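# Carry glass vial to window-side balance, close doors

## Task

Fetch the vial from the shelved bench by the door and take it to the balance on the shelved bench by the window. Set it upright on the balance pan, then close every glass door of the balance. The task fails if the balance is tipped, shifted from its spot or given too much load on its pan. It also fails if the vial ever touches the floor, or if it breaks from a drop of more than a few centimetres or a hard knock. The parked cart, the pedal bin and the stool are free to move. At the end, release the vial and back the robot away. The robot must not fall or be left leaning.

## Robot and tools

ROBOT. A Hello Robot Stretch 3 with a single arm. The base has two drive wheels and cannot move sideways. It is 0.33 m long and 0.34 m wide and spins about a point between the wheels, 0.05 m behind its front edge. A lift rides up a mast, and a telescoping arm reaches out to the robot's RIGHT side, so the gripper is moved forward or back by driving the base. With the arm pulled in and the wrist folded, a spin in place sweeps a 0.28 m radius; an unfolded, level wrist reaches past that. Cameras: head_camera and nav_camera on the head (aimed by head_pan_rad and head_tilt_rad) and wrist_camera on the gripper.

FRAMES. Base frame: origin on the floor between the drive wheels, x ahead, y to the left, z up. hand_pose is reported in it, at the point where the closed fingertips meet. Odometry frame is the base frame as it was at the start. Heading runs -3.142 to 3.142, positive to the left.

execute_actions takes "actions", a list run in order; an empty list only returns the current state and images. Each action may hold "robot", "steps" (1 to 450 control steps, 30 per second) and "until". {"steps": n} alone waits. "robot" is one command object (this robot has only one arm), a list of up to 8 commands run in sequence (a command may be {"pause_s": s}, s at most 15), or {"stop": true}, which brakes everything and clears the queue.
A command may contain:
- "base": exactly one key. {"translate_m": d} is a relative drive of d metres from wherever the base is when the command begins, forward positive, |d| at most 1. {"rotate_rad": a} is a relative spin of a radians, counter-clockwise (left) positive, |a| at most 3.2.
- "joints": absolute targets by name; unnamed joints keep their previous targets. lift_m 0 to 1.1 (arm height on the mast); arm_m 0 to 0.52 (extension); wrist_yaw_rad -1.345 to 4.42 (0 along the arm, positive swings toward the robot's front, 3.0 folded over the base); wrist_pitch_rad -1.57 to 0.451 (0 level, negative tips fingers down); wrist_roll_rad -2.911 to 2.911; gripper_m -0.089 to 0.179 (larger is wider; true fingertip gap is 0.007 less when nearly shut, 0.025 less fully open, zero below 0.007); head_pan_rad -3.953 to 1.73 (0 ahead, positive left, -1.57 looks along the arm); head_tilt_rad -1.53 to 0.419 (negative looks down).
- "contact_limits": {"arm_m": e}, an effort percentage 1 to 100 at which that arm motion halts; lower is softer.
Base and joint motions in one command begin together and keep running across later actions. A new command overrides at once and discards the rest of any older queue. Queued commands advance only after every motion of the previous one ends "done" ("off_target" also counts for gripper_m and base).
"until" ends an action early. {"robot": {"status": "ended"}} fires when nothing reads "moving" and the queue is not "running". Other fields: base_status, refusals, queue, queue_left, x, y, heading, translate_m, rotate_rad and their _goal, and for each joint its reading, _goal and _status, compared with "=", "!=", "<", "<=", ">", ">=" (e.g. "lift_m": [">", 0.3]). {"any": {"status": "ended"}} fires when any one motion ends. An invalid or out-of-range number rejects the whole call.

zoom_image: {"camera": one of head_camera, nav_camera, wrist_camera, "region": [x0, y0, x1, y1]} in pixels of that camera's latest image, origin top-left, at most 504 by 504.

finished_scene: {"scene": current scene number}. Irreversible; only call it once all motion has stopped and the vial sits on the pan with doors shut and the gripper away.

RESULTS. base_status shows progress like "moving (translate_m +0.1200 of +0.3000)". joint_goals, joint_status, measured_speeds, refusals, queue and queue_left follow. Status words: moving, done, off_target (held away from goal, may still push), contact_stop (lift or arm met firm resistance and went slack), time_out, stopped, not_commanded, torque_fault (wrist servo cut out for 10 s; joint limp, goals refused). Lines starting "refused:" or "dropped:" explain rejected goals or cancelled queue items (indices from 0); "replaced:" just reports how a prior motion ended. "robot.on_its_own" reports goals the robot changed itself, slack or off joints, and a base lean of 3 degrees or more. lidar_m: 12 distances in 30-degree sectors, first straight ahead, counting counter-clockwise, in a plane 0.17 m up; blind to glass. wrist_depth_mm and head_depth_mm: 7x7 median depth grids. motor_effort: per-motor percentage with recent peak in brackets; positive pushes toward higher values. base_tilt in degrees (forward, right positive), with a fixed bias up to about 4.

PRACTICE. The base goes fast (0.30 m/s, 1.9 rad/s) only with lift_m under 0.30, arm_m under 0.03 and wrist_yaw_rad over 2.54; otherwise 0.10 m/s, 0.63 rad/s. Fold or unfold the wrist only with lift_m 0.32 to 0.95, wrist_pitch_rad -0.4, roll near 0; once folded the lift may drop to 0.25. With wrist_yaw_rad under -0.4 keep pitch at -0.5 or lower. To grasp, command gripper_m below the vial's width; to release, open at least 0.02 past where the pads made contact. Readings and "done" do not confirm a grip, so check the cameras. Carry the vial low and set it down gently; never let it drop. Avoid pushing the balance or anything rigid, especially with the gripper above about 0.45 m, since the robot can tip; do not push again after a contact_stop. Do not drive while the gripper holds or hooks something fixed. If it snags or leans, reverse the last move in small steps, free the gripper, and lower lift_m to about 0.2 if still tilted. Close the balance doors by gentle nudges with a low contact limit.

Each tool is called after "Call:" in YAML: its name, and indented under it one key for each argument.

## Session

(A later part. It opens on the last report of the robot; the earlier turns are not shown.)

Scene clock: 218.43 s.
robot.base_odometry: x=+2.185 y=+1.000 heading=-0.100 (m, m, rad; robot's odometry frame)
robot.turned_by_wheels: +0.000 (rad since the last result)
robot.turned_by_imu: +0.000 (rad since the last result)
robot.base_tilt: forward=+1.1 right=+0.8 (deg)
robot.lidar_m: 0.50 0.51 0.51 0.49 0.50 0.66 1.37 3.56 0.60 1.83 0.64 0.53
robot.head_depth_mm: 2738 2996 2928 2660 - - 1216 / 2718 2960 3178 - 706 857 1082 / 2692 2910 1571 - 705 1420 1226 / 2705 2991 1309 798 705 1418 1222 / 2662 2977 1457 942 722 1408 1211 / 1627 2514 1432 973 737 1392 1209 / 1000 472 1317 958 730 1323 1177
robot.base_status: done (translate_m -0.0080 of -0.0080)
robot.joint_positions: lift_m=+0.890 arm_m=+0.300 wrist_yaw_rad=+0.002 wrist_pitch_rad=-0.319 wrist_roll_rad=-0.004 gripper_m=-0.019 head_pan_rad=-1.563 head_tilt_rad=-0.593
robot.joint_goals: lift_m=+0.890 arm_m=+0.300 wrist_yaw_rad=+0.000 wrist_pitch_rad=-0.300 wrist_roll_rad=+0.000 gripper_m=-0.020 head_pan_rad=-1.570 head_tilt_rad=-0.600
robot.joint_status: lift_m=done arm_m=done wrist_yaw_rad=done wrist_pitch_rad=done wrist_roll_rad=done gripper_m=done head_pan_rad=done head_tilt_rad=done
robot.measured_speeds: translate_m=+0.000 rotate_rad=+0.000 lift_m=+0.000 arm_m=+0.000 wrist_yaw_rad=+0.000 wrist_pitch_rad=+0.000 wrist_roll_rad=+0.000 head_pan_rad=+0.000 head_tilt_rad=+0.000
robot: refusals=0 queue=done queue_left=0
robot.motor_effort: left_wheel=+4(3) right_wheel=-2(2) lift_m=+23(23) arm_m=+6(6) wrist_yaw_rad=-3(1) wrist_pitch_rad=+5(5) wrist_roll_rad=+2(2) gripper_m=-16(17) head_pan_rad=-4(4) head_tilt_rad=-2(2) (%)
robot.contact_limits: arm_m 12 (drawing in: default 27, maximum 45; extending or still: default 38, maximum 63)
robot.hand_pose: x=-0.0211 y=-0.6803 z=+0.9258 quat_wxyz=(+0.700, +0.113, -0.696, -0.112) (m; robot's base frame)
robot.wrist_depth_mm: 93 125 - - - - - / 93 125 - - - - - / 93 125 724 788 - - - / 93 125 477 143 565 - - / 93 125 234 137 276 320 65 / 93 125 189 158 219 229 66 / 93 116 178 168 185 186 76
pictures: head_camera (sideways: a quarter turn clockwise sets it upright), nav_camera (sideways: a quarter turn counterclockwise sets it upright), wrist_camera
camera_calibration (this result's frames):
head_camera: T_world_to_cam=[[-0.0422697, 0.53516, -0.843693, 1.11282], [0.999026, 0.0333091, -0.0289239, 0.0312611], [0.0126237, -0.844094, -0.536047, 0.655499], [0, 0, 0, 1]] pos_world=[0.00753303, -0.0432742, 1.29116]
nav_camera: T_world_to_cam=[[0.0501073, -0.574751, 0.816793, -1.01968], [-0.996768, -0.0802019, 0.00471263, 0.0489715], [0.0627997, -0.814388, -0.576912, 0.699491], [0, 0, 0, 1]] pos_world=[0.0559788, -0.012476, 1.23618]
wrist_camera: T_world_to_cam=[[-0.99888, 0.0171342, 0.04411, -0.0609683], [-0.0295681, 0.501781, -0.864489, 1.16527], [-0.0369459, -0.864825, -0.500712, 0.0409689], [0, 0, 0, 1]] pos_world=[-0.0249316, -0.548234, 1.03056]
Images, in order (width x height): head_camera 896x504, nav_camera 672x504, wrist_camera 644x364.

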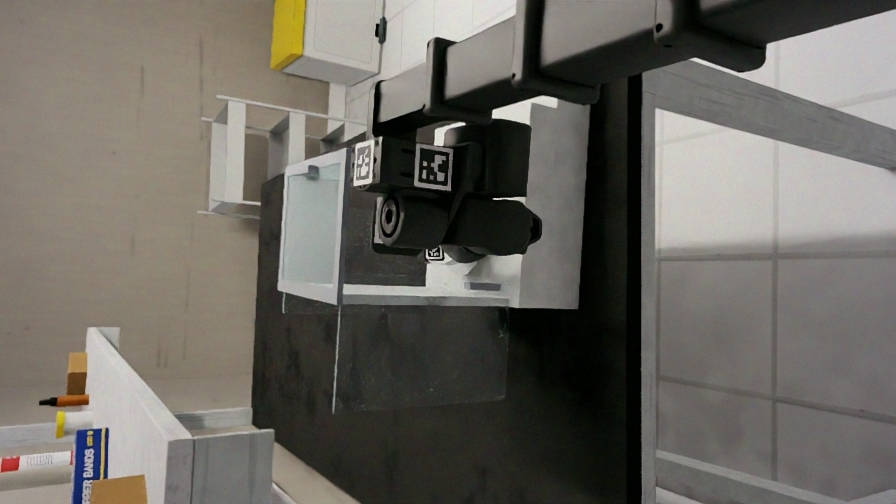

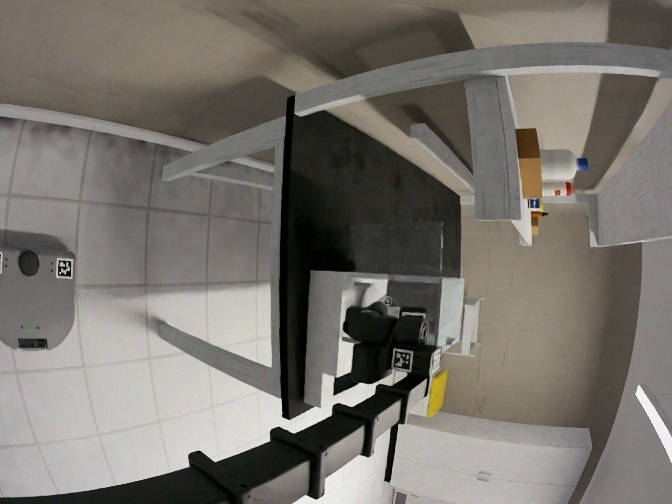

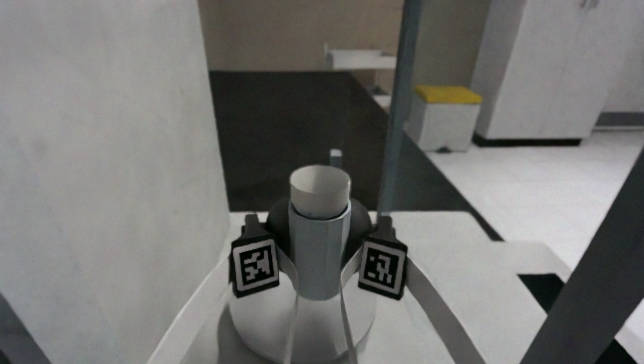

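Call:
execute_actions:
  actions:
    - {"robot": {"joints": {"arm_m": 0.308, "lift_m": 0.876}, "contact_limits": {"arm_m": 12}}, "steps": 300, "until": {"robot": {"status": "ended"}}}

Scene clock: 223.20 s.
robot.base_odometry: x=+2.185 y=+1.000 heading=-0.100 (m, m, rad; robot's odometry frame)
robot.turned_by_wheels: +0.000 (rad since the last result)
robot.turned_by_imu: +0.000 (rad since the last result)
robot.base_tilt: forward=+1.0 right=+0.5 (deg)
robot.lidar_m: 0.50 0.51 0.51 0.49 0.50 0.66 1.37 3.55 0.60 1.83 0.64 0.53
robot.head_depth_mm: 2699 3030 2987 2638 - - 1220 / 2703 2973 3208 - 704 855 1089 / 2694 2907 1508 - 707 1431 1221 / 2669 2987 1309 799 705 1409 1223 / 2652 2980 1456 938 719 1412 1217 / 1619 2501 1440 972 735 1399 1204 / 999 474 1326 960 728 1322 1166
robot.base_status: done (translate_m -0.0080 of -0.0080)
robot.joint_positions: lift_m=+0.876 arm_m=+0.308 wrist_yaw_rad=+0.002 wrist_pitch_rad=-0.319 wrist_roll_rad=-0.004 gripper_m=-0.019 head_pan_rad=-1.563 head_tilt_rad=-0.593
robot.joint_goals: lift_m=+0.876 arm_m=+0.308 wrist_yaw_rad=+0.000 wrist_pitch_rad=-0.300 wrist_roll_rad=+0.000 gripper_m=-0.020 head_pan_rad=-1.570 head_tilt_rad=-0.600
robot.joint_status: lift_m=done arm_m=done wrist_yaw_rad=done wrist_pitch_rad=done wrist_roll_rad=done gripper_m=done head_pan_rad=done head_tilt_rad=done
robot.measured_speeds: translate_m=+0.000 rotate_rad=+0.000 lift_m=+0.000 arm_m=+0.000 wrist_yaw_rad=+0.000 wrist_pitch_rad=+0.000 wrist_roll_rad=+0.000 head_pan_rad=+0.000 head_tilt_rad=+0.000
robot: refusals=0 queue=done queue_left=0
robot.motor_effort: left_wheel=+3(4) right_wheel=-2(3) lift_m=+23(24) arm_m=+6(6) wrist_yaw_rad=-1(1) wrist_pitch_rad=+5(6) wrist_roll_rad=+2(2) gripper_m=-16(16) head_pan_rad=-3(3) head_tilt_rad=-2(2) (%)
robot.contact_limits: arm_m 12 (drawing in: default 27, maximum 45; extending or still: default 38, maximum 63)
robot.hand_pose: x=-0.0211 y=-0.6883 z=+0.9118 quat_wxyz=(+0.700, +0.113, -0.696, -0.112) (m; robot's base frame)
robot.wrist_depth_mm: 93 125 - - - - - / 93 125 - - - - - / 93 125 679 728 906 - - / 93 125 465 143 507 - - / 93 125 230 137 254 286 - / 93 125 181 157 202 204 243 / 93 117 160 153 165 171 65
pictures: head_camera (sideways: a quarter turn clockwise sets it upright), nav_camera (sideways: a quarter turn counterclockwise sets it upright), wrist_camera
camera_calibration (this result's frames):
head_camera: T_world_to_cam=[[-0.0422697, 0.53516, -0.843693, 1.11282], [0.999026, 0.033309, -0.0289239, 0.0312611], [0.0126236, -0.844094, -0.536047, 0.655499], [0, 0, 0, 1]] pos_world=[0.00753302, -0.0432742, 1.29116]
nav_camera: T_world_to_cam=[[0.0501073, -0.574751, 0.816793, -1.01968], [-0.996768, -0.0802017, 0.00471263, 0.0489715], [0.0627996, -0.814388, -0.576912, 0.699491], [0, 0, 0, 1]] pos_world=[0.0559787, -0.012476, 1.23618]
wrist_camera: T_world_to_cam=[[-0.99888, 0.0171343, 0.0441098, -0.0602129], [-0.0295679, 0.501781, -0.864489, 1.15717], [-0.0369459, -0.864825, -0.500712, 0.0270335], [0, 0, 0, 1]] pos_world=[-0.0249316, -0.556236, 1.01655]
Images, in order (width x height): head_camera 896x504, nav_camera 672x504, wrist_camera 644x364.

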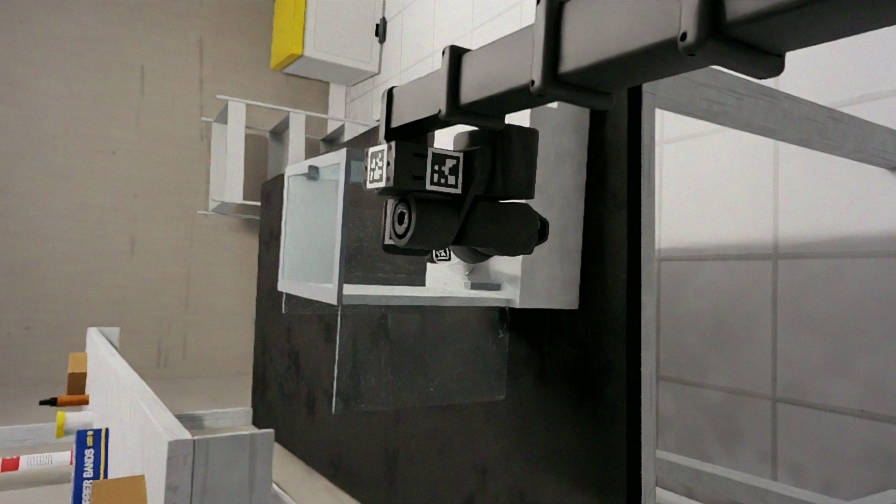

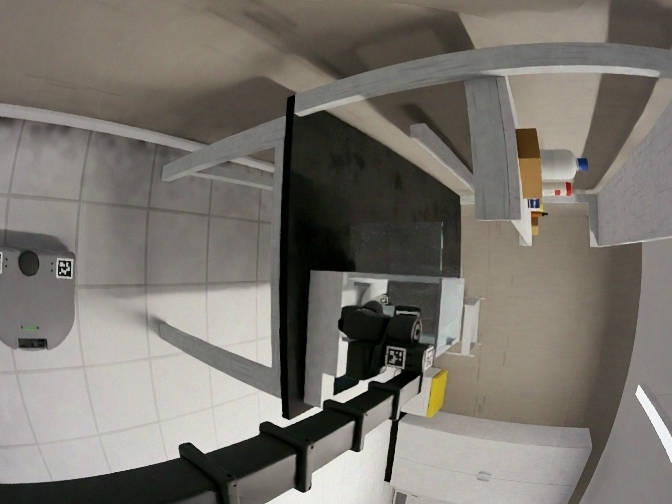

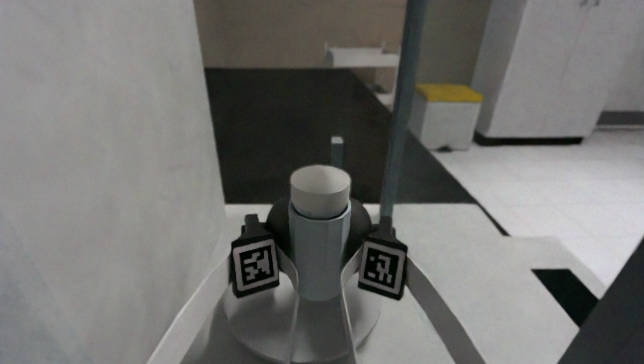

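Call:
execute_actions:
  actions:
    - {"robot": {"joints": {"lift_m": 0.867}}, "steps": 100, "until": {"robot": {"status": "ended"}}}

Scene clock: 225.57 s.
robot.base_odometry: x=+2.185 y=+1.000 heading=-0.100 (m, m, rad; robot's odometry frame)
robot.turned_by_wheels: +0.000 (rad since the last result)
robot.turned_by_imu: +0.000 (rad since the last result)
robot.base_tilt: forward=+1.2 right=+0.4 (deg)
robot.lidar_m: 0.50 0.51 0.51 0.49 0.50 0.66 1.37 3.56 0.60 1.82 0.64 0.52
robot.head_depth_mm: 2722 3023 2979 2572 - - 1211 / 2706 2932 3181 - 706 865 1070 / 2720 2907 1507 - 711 1428 1222 / 2703 3018 1313 796 707 1424 1218 / 2675 2956 1454 937 719 1407 1210 / 1625 2507 1429 973 734 1396 1208 / 999 473 1322 963 729 1320 1175
robot.base_status: done (translate_m -0.0080 of -0.0080)
robot.joint_positions: lift_m=+0.867 arm_m=+0.308 wrist_yaw_rad=+0.002 wrist_pitch_rad=-0.319 wrist_roll_rad=-0.004 gripper_m=-0.019 head_pan_rad=-1.563 head_tilt_rad=-0.593
robot.joint_goals: lift_m=+0.867 arm_m=+0.308 wrist_yaw_rad=+0.000 wrist_pitch_rad=-0.300 wrist_roll_rad=+0.000 gripper_m=-0.020 head_pan_rad=-1.570 head_tilt_rad=-0.600
robot.joint_status: lift_m=done arm_m=done wrist_yaw_rad=done wrist_pitch_rad=done wrist_roll_rad=done gripper_m=done head_pan_rad=done head_tilt_rad=done
robot.measured_speeds: translate_m=+0.000 rotate_rad=+0.000 lift_m=+0.000 arm_m=+0.000 wrist_yaw_rad=+0.000 wrist_pitch_rad=+0.000 wrist_roll_rad=+0.000 head_pan_rad=+0.000 head_tilt_rad=+0.000
robot: refusals=0 queue=done queue_left=0
robot.motor_effort: left_wheel=+3(3) right_wheel=-3(2) lift_m=+23(25) arm_m=+6(6) wrist_yaw_rad=-1(1) wrist_pitch_rad=+5(5) wrist_roll_rad=+2(2) gripper_m=-17(17) head_pan_rad=-5(4) head_tilt_rad=-2(2) (%)
robot.contact_limits: arm_m 12 (drawing in: default 27, maximum 45; extending or still: default 38, maximum 63)
robot.hand_pose: x=-0.0211 y=-0.6883 z=+0.9028 quat_wxyz=(+0.700, +0.113, -0.696, -0.112) (m; robot's base frame)
robot.wrist_depth_mm: 93 125 - - - - - / 93 125 - - - - - / 93 125 638 716 851 - - / 93 126 267 143 473 - - / 93 126 215 137 239 259 - / 93 126 172 157 191 191 223 / 93 116 152 149 159 160 65
pictures: head_camera (sideways: a quarter turn clockwise sets it upright), nav_camera (sideways: a quarter turn counterclockwise sets it upright), wrist_camera
camera_calibration (this result's frames):
head_camera: T_world_to_cam=[[-0.0422697, 0.53516, -0.843693, 1.11282], [0.999026, 0.0333091, -0.0289239, 0.0312611], [0.0126237, -0.844094, -0.536047, 0.655499], [0, 0, 0, 1]] pos_world=[0.00753303, -0.0432742, 1.29116]
nav_camera: T_world_to_cam=[[0.0501073, -0.574751, 0.816793, -1.01968], [-0.996768, -0.0802019, 0.00471263, 0.0489715], [0.0627997, -0.814388, -0.576912, 0.699491], [0, 0, 0, 1]] pos_world=[0.0559788, -0.012476, 1.23618]
wrist_camera: T_world_to_cam=[[-0.99888, 0.0171343, 0.0441097, -0.059816], [-0.0295678, 0.501781, -0.864489, 1.14939], [-0.0369458, -0.864825, -0.500712, 0.0225275], [0, 0, 0, 1]] pos_world=[-0.0249316, -0.556236, 1.00756]
Images, in order (width x height): head_camera 896x504, nav_camera 672x504, wrist_camera 644x364.

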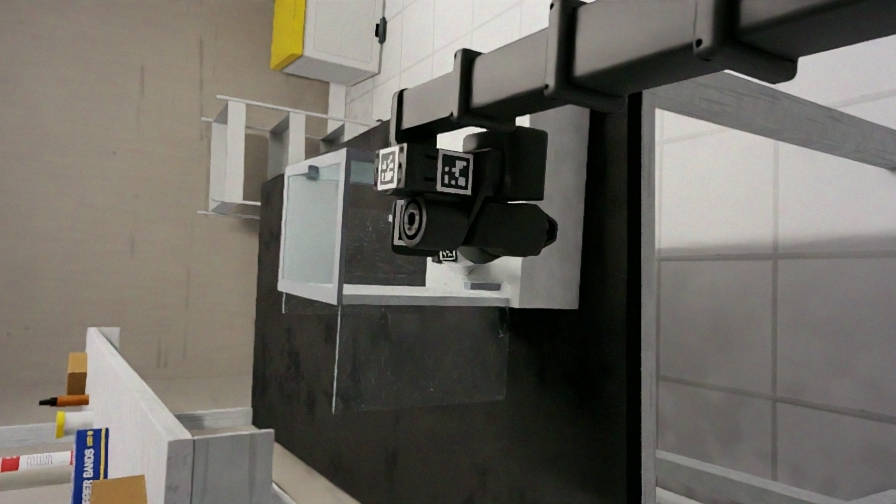

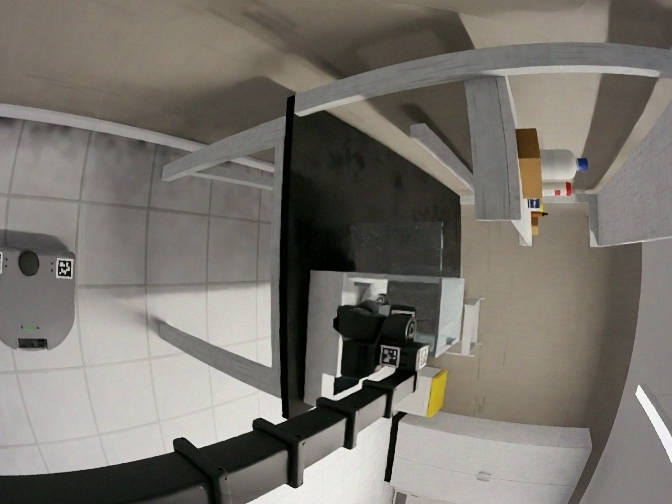

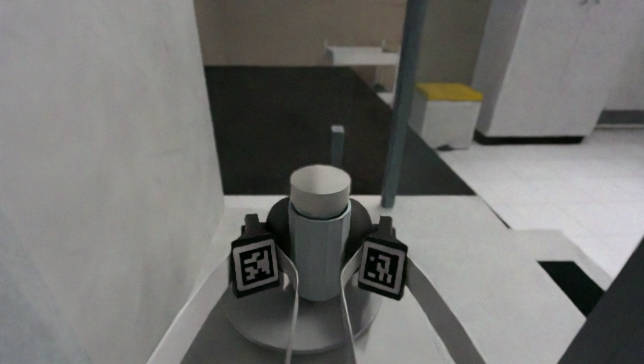

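Call:
execute_actions:
  actions:
    - {"robot": {"joints": {"gripper_m": 0.065}}, "steps": 100, "until": {"robot": {"status": "ended"}}}

Scene clock: 229.03 s.
robot.base_odometry: x=+2.185 y=+1.000 heading=-0.100 (m, m, rad; robot's odometry frame)
robot.turned_by_wheels: +0.000 (rad since the last result)
robot.turned_by_imu: +0.000 (rad since the last result)
robot.base_tilt: forward=+1.2 right=+0.7 (deg)
robot.lidar_m: 0.50 0.51 0.52 0.49 0.50 0.66 1.37 3.56 0.60 1.82 0.64 0.52
robot.head_depth_mm: 2727 2972 2947 2575 - - 1213 / 2714 2946 3157 - 707 860 1065 / 2718 2899 1504 - 709 1425 1226 / 2675 2991 1306 810 709 1418 1221 / 2649 3009 1454 940 720 1405 1210 / 1613 2515 1442 974 734 1396 1201 / 1000 472 1316 962 730 1324 1173
robot.base_status: done (translate_m -0.0080 of -0.0080)
robot.joint_positions: lift_m=+0.867 arm_m=+0.308 wrist_yaw_rad=+0.002 wrist_pitch_rad=-0.319 wrist_roll_rad=-0.004 gripper_m=+0.065 head_pan_rad=-1.563 head_tilt_rad=-0.593
robot.joint_goals: lift_m=+0.867 arm_m=+0.308 wrist_yaw_rad=+0.000 wrist_pitch_rad=-0.300 wrist_roll_rad=+0.000 gripper_m=+0.065 head_pan_rad=-1.570 head_tilt_rad=-0.600
robot.joint_status: lift_m=done arm_m=done wrist_yaw_rad=done wrist_pitch_rad=done wrist_roll_rad=done gripper_m=done head_pan_rad=done head_tilt_rad=done
robot.measured_speeds: translate_m=+0.000 rotate_rad=+0.000 lift_m=+0.000 arm_m=+0.000 wrist_yaw_rad=+0.000 wrist_pitch_rad=+0.000 wrist_roll_rad=+0.000 head_pan_rad=+0.000 head_tilt_rad=+0.000
robot: refusals=0 queue=done queue_left=0
robot.motor_effort: left_wheel=+3(4) right_wheel=-2(2) lift_m=+23(23) arm_m=+6(6) wrist_yaw_rad=-2(2) wrist_pitch_rad=+5(5) wrist_roll_rad=+2(2) gripper_m=+0(80) head_pan_rad=-5(4) head_tilt_rad=-2(3) (%)
robot.contact_limits: arm_m 12 (drawing in: default 27, maximum 45; extending or still: default 38, maximum 63)
robot.hand_pose: x=-0.0211 y=-0.6883 z=+0.9028 quat_wxyz=(+0.700, +0.113, -0.696, -0.112) (m; robot's base frame)
robot.wrist_depth_mm: 92 125 - - - - - / 93 125 - - - - - / 93 125 647 717 885 - - / 93 125 267 271 493 - - / 93 125 205 142 246 257 - / 93 117 170 158 182 192 223 / 93 116 153 149 160 162 65
pictures: head_camera (sideways: a quarter turn clockwise sets it upright), nav_camera (sideways: a quarter turn counterclockwise sets it upright), wrist_camera
camera_calibration (this result's frames):
head_camera: T_world_to_cam=[[-0.0422696, 0.53516, -0.843693, 1.11282], [0.999026, 0.0333089, -0.0289239, 0.0312611], [0.0126235, -0.844094, -0.536047, 0.655499], [0, 0, 0, 1]] pos_world=[0.00753302, -0.0432742, 1.29116]
nav_camera: T_world_to_cam=[[0.0501072, -0.574751, 0.816793, -1.01968], [-0.996768, -0.0802016, 0.00471263, 0.0489715], [0.0627995, -0.814388, -0.576912, 0.699491], [0, 0, 0, 1]] pos_world=[0.0559787, -0.012476, 1.23618]
wrist_camera: T_world_to_cam=[[-0.99888, 0.0171301, 0.0441095, -0.0598176], [-0.0295697, 0.501781, -0.864489, 1.14939], [-0.0369421, -0.864825, -0.500712, 0.0225276], [0, 0, 0, 1]] pos_world=[-0.0249312, -0.556236, 1.00756]
Images, in order (width x height): head_camera 896x504, nav_camera 672x504, wrist_camera 644x364.

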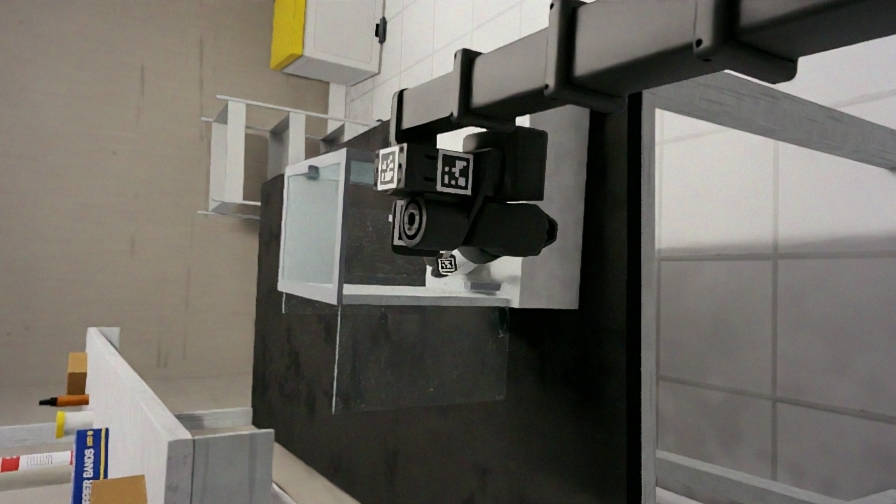

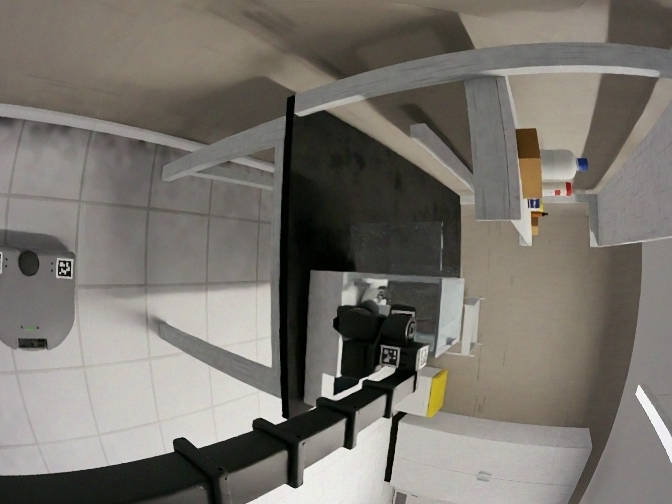

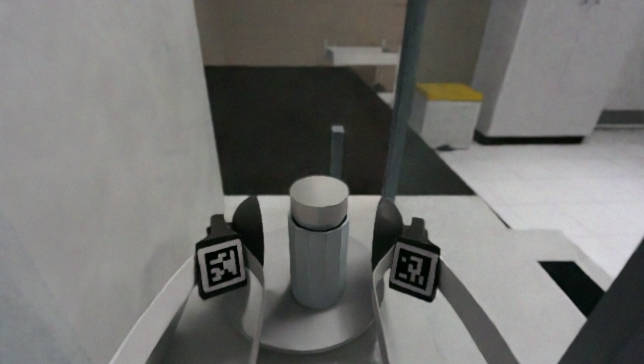

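Call:
execute_actions:
  actions:
    - {"robot": [{"joints": {"arm_m": 0.263}}, {"joints": {"gripper_m": 0.02}}, {"joints": {"arm_m": 0.15}}, {"joints": {"gripper_m": 0.065}, "base": {"translate_m": 0.063}}], "steps": 450, "until": {"robot": {"status": "ended"}}}

Scene clock: 252.53 s.
robot.base_odometry: x=+2.247 y=+0.994 heading=-0.100 (m, m, rad; robot's odometry frame)
robot.turned_by_wheels: +0.000 (rad since the last result)
robot.turned_by_imu: +0.000 (rad since the last result)
robot.base_tilt: forward=+1.0 right=+0.6 (deg)
robot.lidar_m: 0.44 0.45 0.52 0.49 0.50 0.66 1.44 3.62 0.63 1.48 0.60 0.46
robot.head_depth_mm: 2712 3001 2973 2497 - - 1188 / 2691 2973 2859 805 - 1361 1080 / 2694 2928 1514 796 - 1382 1230 / 2728 2960 1390 953 - 1381 1222 / 2634 2897 1457 983 744 1406 1209 / 1169 471 1343 971 735 1396 1208 / 643 463 1248 963 730 1260 1042
robot.base_status: done (translate_m +0.0630 of +0.0630)
robot.joint_positions: lift_m=+0.867 arm_m=+0.150 wrist_yaw_rad=+0.002 wrist_pitch_rad=-0.319 wrist_roll_rad=-0.004 gripper_m=+0.065 head_pan_rad=-1.563 head_tilt_rad=-0.593
robot.joint_goals: lift_m=+0.867 arm_m=+0.150 wrist_yaw_rad=+0.000 wrist_pitch_rad=-0.300 wrist_roll_rad=+0.000 gripper_m=+0.065 head_pan_rad=-1.570 head_tilt_rad=-0.600
robot.joint_status: lift_m=done arm_m=done wrist_yaw_rad=done wrist_pitch_rad=done wrist_roll_rad=done gripper_m=done head_pan_rad=done head_tilt_rad=done
robot.measured_speeds: translate_m=+0.000 rotate_rad=+0.000 lift_m=+0.000 arm_m=+0.000 wrist_yaw_rad=+0.000 wrist_pitch_rad=+0.000 wrist_roll_rad=+0.000 head_pan_rad=+0.000 head_tilt_rad=+0.000
robot: refusals=0 queue=done queue_left=0
robot.motor_effort: left_wheel=+3(8) right_wheel=-2(3) lift_m=+23(23) arm_m=-5(4) wrist_yaw_rad=-2(1) wrist_pitch_rad=+6(5) wrist_roll_rad=+3(2) gripper_m=+0(83) head_pan_rad=-4(4) head_tilt_rad=-1(2) (%)
robot.hand_pose: x=-0.0211 y=-0.5312 z=+0.9028 quat_wxyz=(+0.700, +0.113, -0.696, -0.112) (m; robot's base frame)
robot.wrist_depth_mm: 581 899 - - - - - / 607 944 - - - - - / 615 712 708 701 404 - - / 484 492 497 287 299 293 - / 377 384 405 244 247 249 287 / 311 308 305 262 270 265 270 / 260 261 264 268 270 271 270
pictures: head_camera (sideways: a quarter turn clockwise sets it upright), nav_camera (sideways: a quarter turn counterclockwise sets it upright), wrist_camera
camera_calibration (this result's frames):
head_camera: T_world_to_cam=[[-0.0422697, 0.53516, -0.843693, 1.11282], [0.999026, 0.0333091, -0.0289239, 0.0312611], [0.0126237, -0.844094, -0.536047, 0.655499], [0, 0, 0, 1]] pos_world=[0.00753303, -0.0432742, 1.29116]
nav_camera: T_world_to_cam=[[0.0501073, -0.574751, 0.816793, -1.01968], [-0.996768, -0.0802019, 0.00471263, 0.0489715], [0.0627997, -0.814388, -0.576912, 0.699491], [0, 0, 0, 1]] pos_world=[0.0559788, -0.012476, 1.23618]
wrist_camera: T_world_to_cam=[[-0.99888, 0.0171352, 0.0441099, -0.0625094], [-0.0295676, 0.501781, -0.864489, 1.07052], [-0.0369467, -0.864825, -0.500712, 0.158475], [0, 0, 0, 1]] pos_world=[-0.0249317, -0.399039, 1.00756]
Images, in order (width x height): head_camera 896x504, nav_camera 672x504, wrist_camera 644x364.

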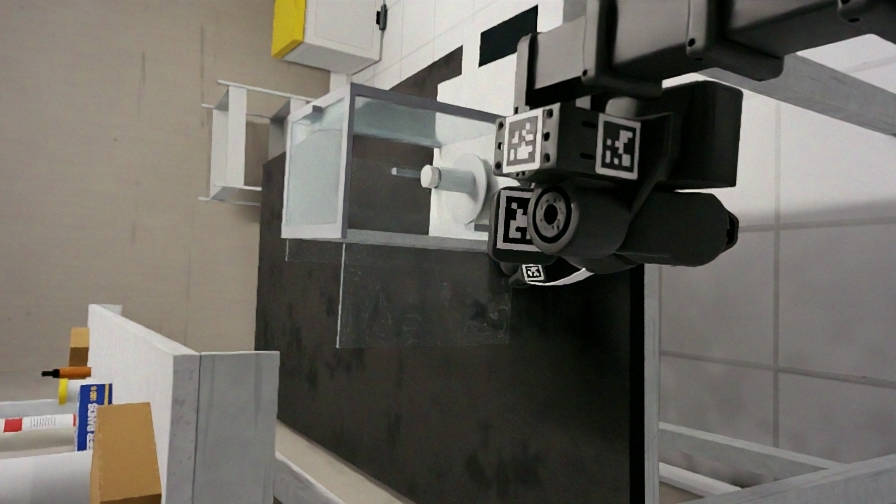

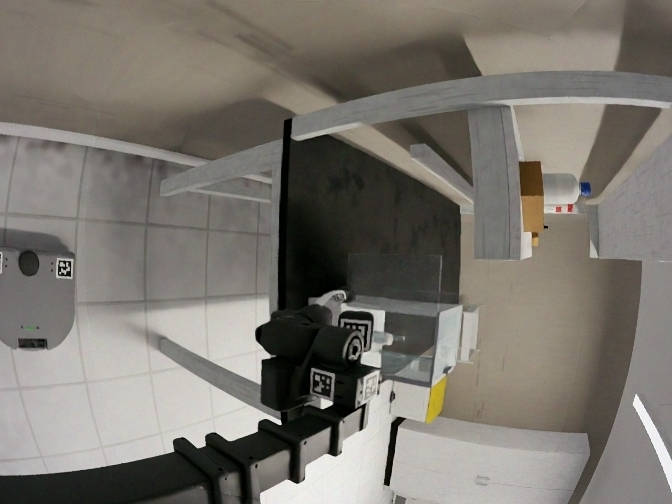

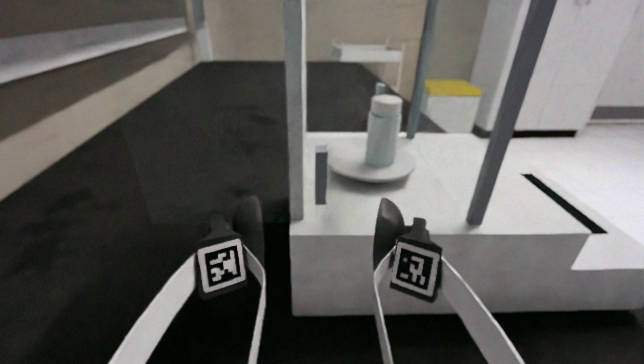

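Call:
execute_actions:
  actions:
    - {"robot": {"joints": {"arm_m": 0.2}, "contact_limits": {"arm_m": 10}}, "steps": 200, "until": {"robot": {"status": "ended"}}}

Scene clock: 257.13 s.
robot.base_odometry: x=+2.247 y=+0.994 heading=-0.100 (m, m, rad; robot's odometry frame)
robot.turned_by_wheels: +0.000 (rad since the last result)
robot.turned_by_imu: +0.000 (rad since the last result)
robot.base_tilt: forward=+0.8 right=+0.5 (deg)
robot.lidar_m: 0.44 0.45 0.52 0.49 0.50 0.66 1.44 3.62 0.63 1.48 0.60 0.46
robot.head_depth_mm: 2715 3055 2976 2512 - - 1201 / 2680 2957 2836 932 - 1437 1077 / 2739 2925 1528 1089 - 1425 1228 / 2703 2984 1388 1045 724 1419 1220 / 2624 2935 1466 986 745 1396 1214 / 1170 472 1347 972 737 1394 1209 / 642 464 1254 957 730 1303 1041
robot.base_status: done (translate_m +0.0630 of +0.0630)
robot.joint_positions: lift_m=+0.867 arm_m=+0.197 wrist_yaw_rad=+0.004 wrist_pitch_rad=-0.324 wrist_roll_rad=-0.004 gripper_m=+0.065 head_pan_rad=-1.563 head_tilt_rad=-0.593
robot.joint_goals: lift_m=+0.867 arm_m=+0.197 wrist_yaw_rad=+0.000 wrist_pitch_rad=-0.300 wrist_roll_rad=+0.000 gripper_m=+0.065 head_pan_rad=-1.570 head_tilt_rad=-0.600
robot.joint_status: lift_m=done arm_m=contact_stop wrist_yaw_rad=done wrist_pitch_rad=done wrist_roll_rad=done gripper_m=done head_pan_rad=done head_tilt_rad=done
robot.measured_speeds: translate_m=+0.000 rotate_rad=+0.000 lift_m=+0.000 arm_m=-0.001 wrist_yaw_rad=+0.000 wrist_pitch_rad=+0.000 wrist_roll_rad=+0.000 head_pan_rad=+0.000 head_tilt_rad=+0.000
robot: refusals=0 queue=dropped queue_left=0
robot.on_its_own: arm_m is slack since a contact_stop, until your next command for it
robot.motor_effort: left_wheel=+3(3) right_wheel=-2(3) lift_m=+23(23) arm_m=+2(11) wrist_yaw_rad=-3(3) wrist_pitch_rad=+7(8) wrist_roll_rad=+3(2) gripper_m=+0(0) head_pan_rad=-4(3) head_tilt_rad=-4(2) (%)
robot.contact_limits: arm_m 10 (drawing in: default 27, maximum 45; extending or still: default 38, maximum 63)
robot.hand_pose: x=-0.0205 y=-0.5774 z=+0.9017 quat_wxyz=(+0.700, +0.116, -0.696, -0.113) (m; robot's base frame)
robot.wrist_depth_mm: 580 910 - - - - - / 617 915 - - - - - / 612 702 685 655 358 - - / 480 478 496 279 271 289 - / 371 376 399 221 245 226 281 / 305 307 299 198 205 204 208 / 260 264 262 219 221 227 231
pictures: head_camera (sideways: a quarter turn clockwise sets it upright), nav_camera (sideways: a quarter turn counterclockwise sets it upright), wrist_camera
camera_calibration (this result's frames):
head_camera: T_world_to_cam=[[-0.0422697, 0.53516, -0.843693, 1.11282], [0.999026, 0.0333091, -0.0289239, 0.0312611], [0.0126237, -0.844094, -0.536047, 0.655499], [0, 0, 0, 1]] pos_world=[0.00753303, -0.0432742, 1.29116]
nav_camera: T_world_to_cam=[[0.0501073, -0.574751, 0.816793, -1.01968], [-0.996768, -0.0802019, 0.00471263, 0.0489715], [0.0627997, -0.814388, -0.576912, 0.699491], [0, 0, 0, 1]] pos_world=[0.0559788, -0.012476, 1.23618]
wrist_camera: T_world_to_cam=[[-0.998919, 0.0144216, 0.0442021, -0.0627304], [-0.0308405, 0.505925, -0.862026, 1.09288], [-0.0347947, -0.862457, -0.504933, 0.123162], [0, 0, 0, 1]] pos_world=[-0.0246723, -0.445787, 1.00705]
Images, in order (width x height): head_camera 896x504, nav_camera 672x504, wrist_camera 644x364.

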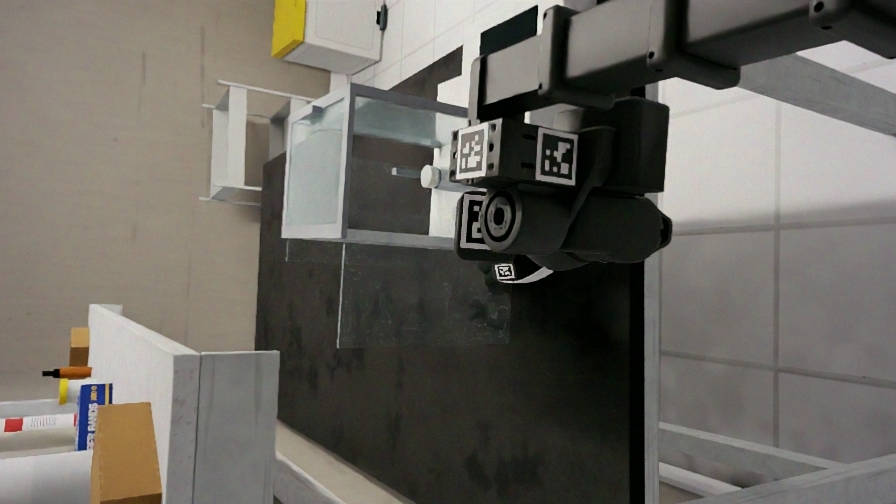

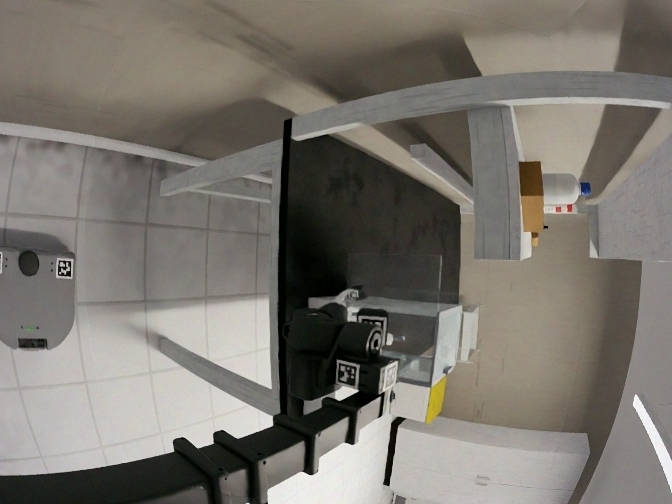

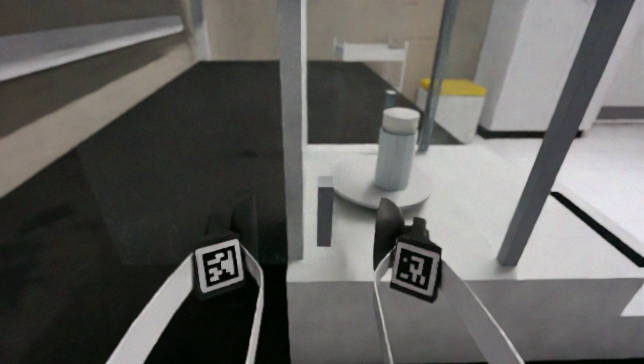

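Call:
execute_actions:
  actions:
    - {"robot": [{"joints": {"arm_m": 0.193}}, {"base": {"translate_m": -0.134}}], "steps": 300, "until": {"robot": {"status": "ended"}}}

Scene clock: 262.23 s.
robot.base_odometry: x=+2.114 y=+1.007 heading=-0.100 (m, m, rad; robot's odometry frame)
robot.turned_by_wheels: +0.000 (rad since the last result)
robot.turned_by_imu: +0.000 (rad since the last result)
robot.base_tilt: forward=+1.1 right=+0.7 (deg)
robot.lidar_m: 0.57 0.58 0.51 0.48 0.50 0.65 1.31 3.81 0.58 0.58 0.68 0.60
robot.head_depth_mm: 2745 3045 2956 2513 - - 1238 / 2714 2950 3199 2612 - 1403 1233 / 2710 2939 2755 1093 - 1375 1052 / 2730 2974 1297 818 699 1414 1213 / 2689 2980 1283 745 700 1410 1212 / 2501 2808 1428 931 712 1397 1209 / 1193 1713 1411 960 729 1357 1199
robot.base_status: done (translate_m -0.1340 of -0.1340)
robot.joint_positions: lift_m=+0.867 arm_m=+0.193 wrist_yaw_rad=+0.008 wrist_pitch_rad=-0.321 wrist_roll_rad=-0.004 gripper_m=+0.065 head_pan_rad=-1.563 head_tilt_rad=-0.593
robot.joint_goals: lift_m=+0.867 arm_m=+0.193 wrist_yaw_rad=+0.000 wrist_pitch_rad=-0.300 wrist_roll_rad=+0.000 gripper_m=+0.065 head_pan_rad=-1.570 head_tilt_rad=-0.600
robot.joint_status: lift_m=done arm_m=done wrist_yaw_rad=done wrist_pitch_rad=done wrist_roll_rad=done gripper_m=done head_pan_rad=done head_tilt_rad=done
robot.measured_speeds: translate_m=+0.000 rotate_rad=+0.000 lift_m=+0.000 arm_m=+0.000 wrist_yaw_rad=+0.000 wrist_pitch_rad=+0.000 wrist_roll_rad=+0.000 head_pan_rad=+0.000 head_tilt_rad=+0.000
robot: refusals=0 queue=done queue_left=0
robot.motor_effort: left_wheel=+4(5) right_wheel=-4(9) lift_m=+23(23) arm_m=-3(7) wrist_yaw_rad=-6(10) wrist_pitch_rad=+6(7) wrist_roll_rad=+2(2) gripper_m=-1(2) head_pan_rad=-4(5) head_tilt_rad=-3(3) (%)
robot.hand_pose: x=-0.0196 y=-0.5737 z=+0.9022 quat_wxyz=(+0.700, +0.116, -0.696, -0.110) (m; robot's base frame)
robot.wrist_depth_mm: 176 247 - - - - - / 175 251 - - - - - / 180 250 352 660 - - - / 191 249 252 280 357 - - / 360 218 227 231 298 - - / 297 200 201 204 210 250 - / 261 221 224 227 229 230 -
pictures: head_camera (sideways: a quarter turn clockwise sets it upright), nav_camera (sideways: a quarter turn counterclockwise sets it upright), wrist_camera
camera_calibration (this result's frames):
head_camera: T_world_to_cam=[[-0.0422696, 0.53516, -0.843693, 1.11282], [0.999026, 0.0333089, -0.0289239, 0.0312611], [0.0126235, -0.844094, -0.536047, 0.655499], [0, 0, 0, 1]] pos_world=[0.00753302, -0.0432742, 1.29116]
nav_camera: T_world_to_cam=[[0.0501072, -0.574751, 0.816793, -1.01968], [-0.996768, -0.0802016, 0.00471263, 0.0489715], [0.0627995, -0.814388, -0.576912, 0.699491], [0, 0, 0, 1]] pos_world=[0.0559787, -0.012476, 1.23618]
wrist_camera: T_world_to_cam=[[-0.998971, 0.0103691, 0.0441604, -0.064116], [-0.0329271, 0.503847, -0.863165, 1.09132], [-0.0312003, -0.863731, -0.502987, 0.12419], [0, 0, 0, 1]] pos_world=[-0.0242413, -0.441926, 1.00728]
Images, in order (width x height): head_camera 896x504, nav_camera 672x504, wrist_camera 644x364.

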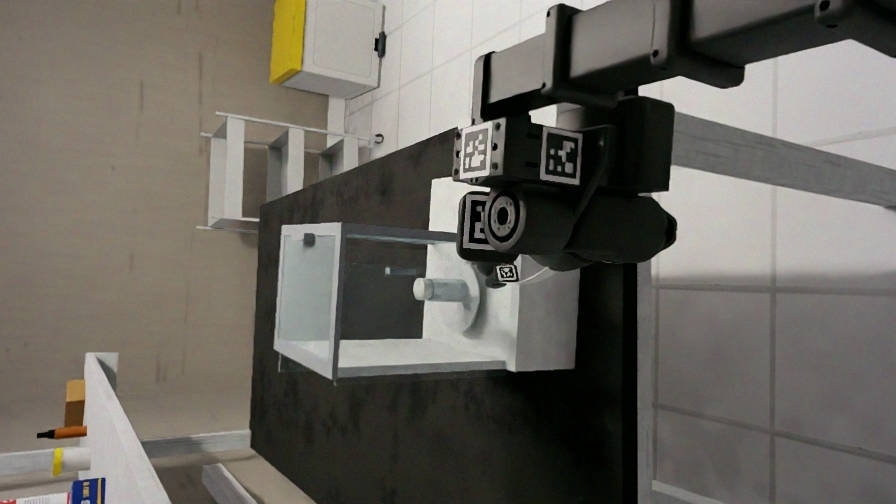

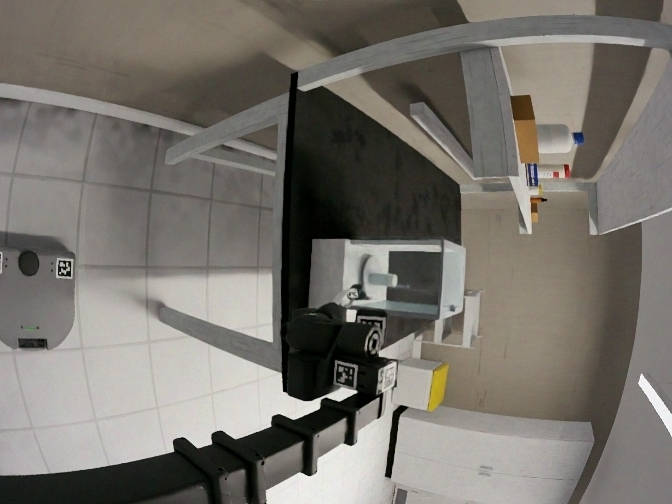

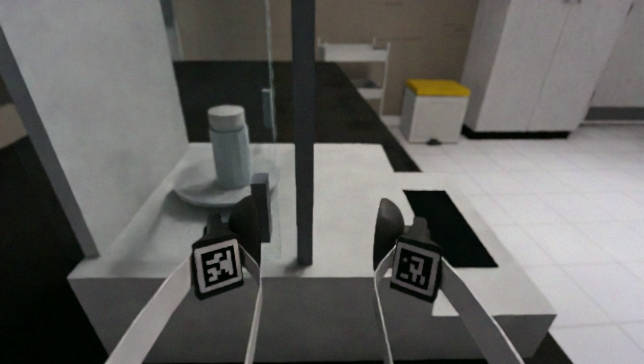

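Call:
zoom_image:
  camera: "wrist_camera"
  region: [180, 60, 400, 290]

Call:
zoom_image:
  camera: "head_camera"
  region: [260, 200, 540, 400]

Region (180, 60, 400, 290) of wrist_camera's 644x364 image, scaled by 2.191; it fills the left 482 columns of this view, and the rest is white.

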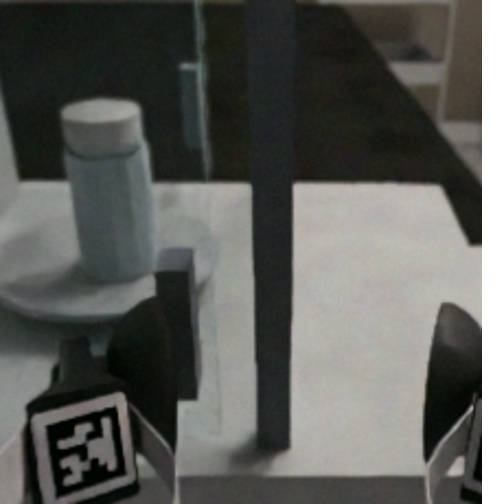

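Region (260, 200, 540, 400) of head_camera's 896x504 image, scaled by 1.800, with more detail than that image has; it fills the top 360 rows of this view, and the rest is white.

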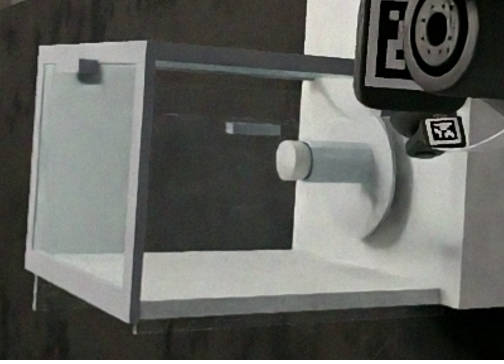

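Call:
execute_actions:
  actions:
    - {"robot": {"base": {"translate_m": -0.013}}, "steps": 150, "until": {"robot": {"status": "ended"}}}

Call:
zoom_image:
  camera: "wrist_camera"
  region: [180, 60, 400, 290]

Scene clock: 267.37 s.
robot.base_odometry: x=+2.101 y=+1.008 heading=-0.100 (m, m, rad; robot's odometry frame)
robot.turned_by_wheels: +0.000 (rad since the last result)
robot.turned_by_imu: +0.000 (rad since the last result)
robot.base_tilt: forward=+1.0 right=+0.6 (deg)
robot.lidar_m: 0.58 0.60 0.51 0.48 0.49 0.65 1.29 3.82 0.59 0.58 0.69 0.61
robot.head_depth_mm: 2722 3025 2929 2539 - - 1245 / 2742 2936 3166 2618 - 1422 1237 / 2731 2924 2771 1088 - 887 1062 / 2700 2923 1292 832 697 1417 1214 / 2736 2925 1281 744 698 1408 1208 / 2592 2849 1340 887 712 1397 1207 / 1495 1796 1411 963 729 1373 1205
robot.base_status: done (translate_m -0.0130 of -0.0130)
robot.joint_positions: lift_m=+0.867 arm_m=+0.193 wrist_yaw_rad=+0.008 wrist_pitch_rad=-0.321 wrist_roll_rad=-0.004 gripper_m=+0.065 head_pan_rad=-1.563 head_tilt_rad=-0.593
robot.joint_goals: lift_m=+0.867 arm_m=+0.193 wrist_yaw_rad=+0.000 wrist_pitch_rad=-0.300 wrist_roll_rad=+0.000 gripper_m=+0.065 head_pan_rad=-1.570 head_tilt_rad=-0.600
robot.joint_status: lift_m=done arm_m=done wrist_yaw_rad=done wrist_pitch_rad=done wrist_roll_rad=done gripper_m=done head_pan_rad=done head_tilt_rad=done
robot.measured_speeds: translate_m=+0.000 rotate_rad=+0.000 lift_m=+0.000 arm_m=+0.000 wrist_yaw_rad=+0.000 wrist_pitch_rad=+0.000 wrist_roll_rad=+0.000 head_pan_rad=+0.000 head_tilt_rad=+0.000
robot: refusals=0 queue=done queue_left=0
robot.motor_effort: left_wheel=+4(6) right_wheel=-4(7) lift_m=+23(23) arm_m=-3(3) wrist_yaw_rad=-6(6) wrist_pitch_rad=+6(6) wrist_roll_rad=+2(2) gripper_m=+0(0) head_pan_rad=-3(4) head_tilt_rad=-2(2) (%)
robot.hand_pose: x=-0.0197 y=-0.5737 z=+0.9022 quat_wxyz=(+0.700, +0.116, -0.696, -0.110) (m; robot's base frame)
robot.wrist_depth_mm: 191 273 - - - - - / 191 275 - - - - - / 193 274 249 670 - - - / 199 256 252 298 378 - - / 210 227 228 231 300 - - / 202 198 201 203 211 248 - / 252 220 223 224 229 237 -
pictures: head_camera (sideways: a quarter turn clockwise sets it upright), nav_camera (sideways: a quarter turn counterclockwise sets it upright), wrist_camera
camera_calibration (this result's frames):
head_camera: T_world_to_cam=[[-0.0422696, 0.53516, -0.843693, 1.11282], [0.999026, 0.0333089, -0.0289239, 0.0312611], [0.0126235, -0.844094, -0.536047, 0.655499], [0, 0, 0, 1]] pos_world=[0.00753302, -0.0432742, 1.29116]
nav_camera: T_world_to_cam=[[0.0501072, -0.574751, 0.816793, -1.01968], [-0.996768, -0.0802016, 0.00471263, 0.0489715], [0.0627995, -0.814388, -0.576912, 0.699491], [0, 0, 0, 1]] pos_world=[0.0559787, -0.012476, 1.23618]
wrist_camera: T_world_to_cam=[[-0.998965, 0.0109464, 0.0441578, -0.063918], [-0.0326378, 0.503753, -0.863231, 1.09136], [-0.0316939, -0.863778, -0.502875, 0.12405], [0, 0, 0, 1]] pos_world=[-0.0243006, -0.441924, 1.0073]
Images, in order (width x height): head_camera 896x504, nav_camera 672x504, wrist_camera 644x364.

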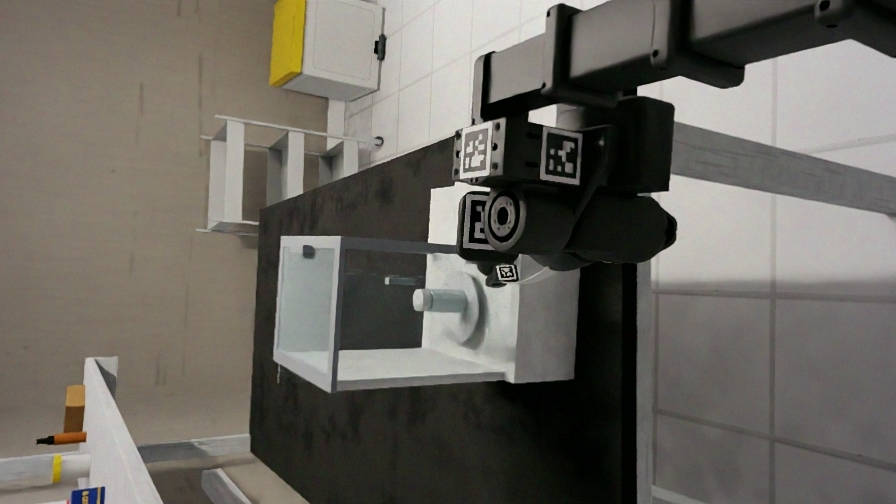

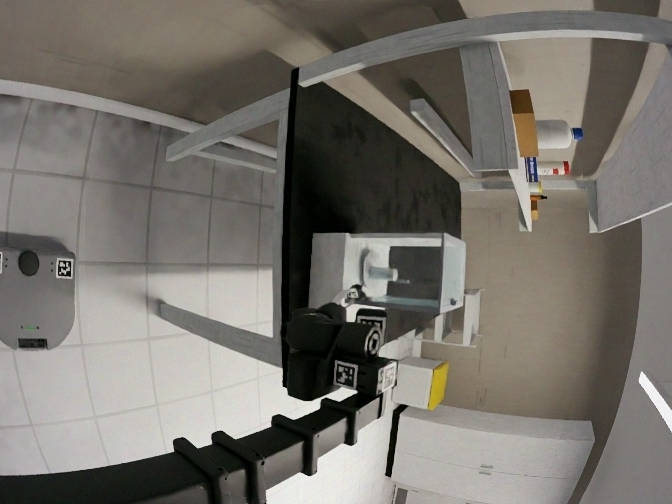

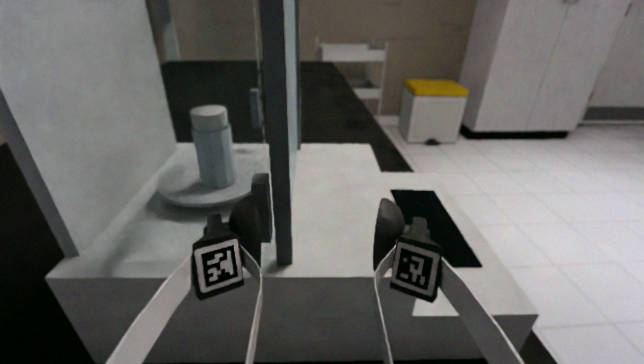

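Region (180, 60, 400, 290) of wrist_camera's 644x364 image, scaled by 2.191; it fills the left 482 columns of this view, and the rest is white.

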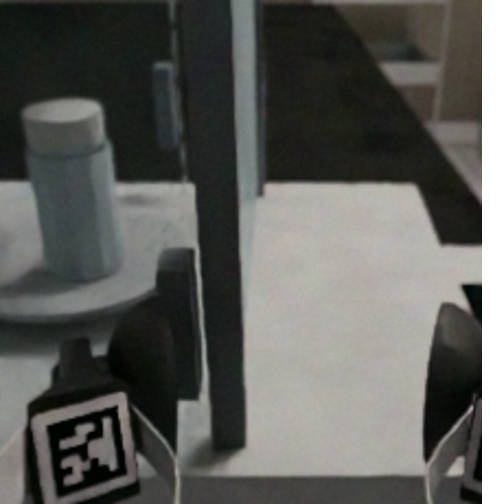

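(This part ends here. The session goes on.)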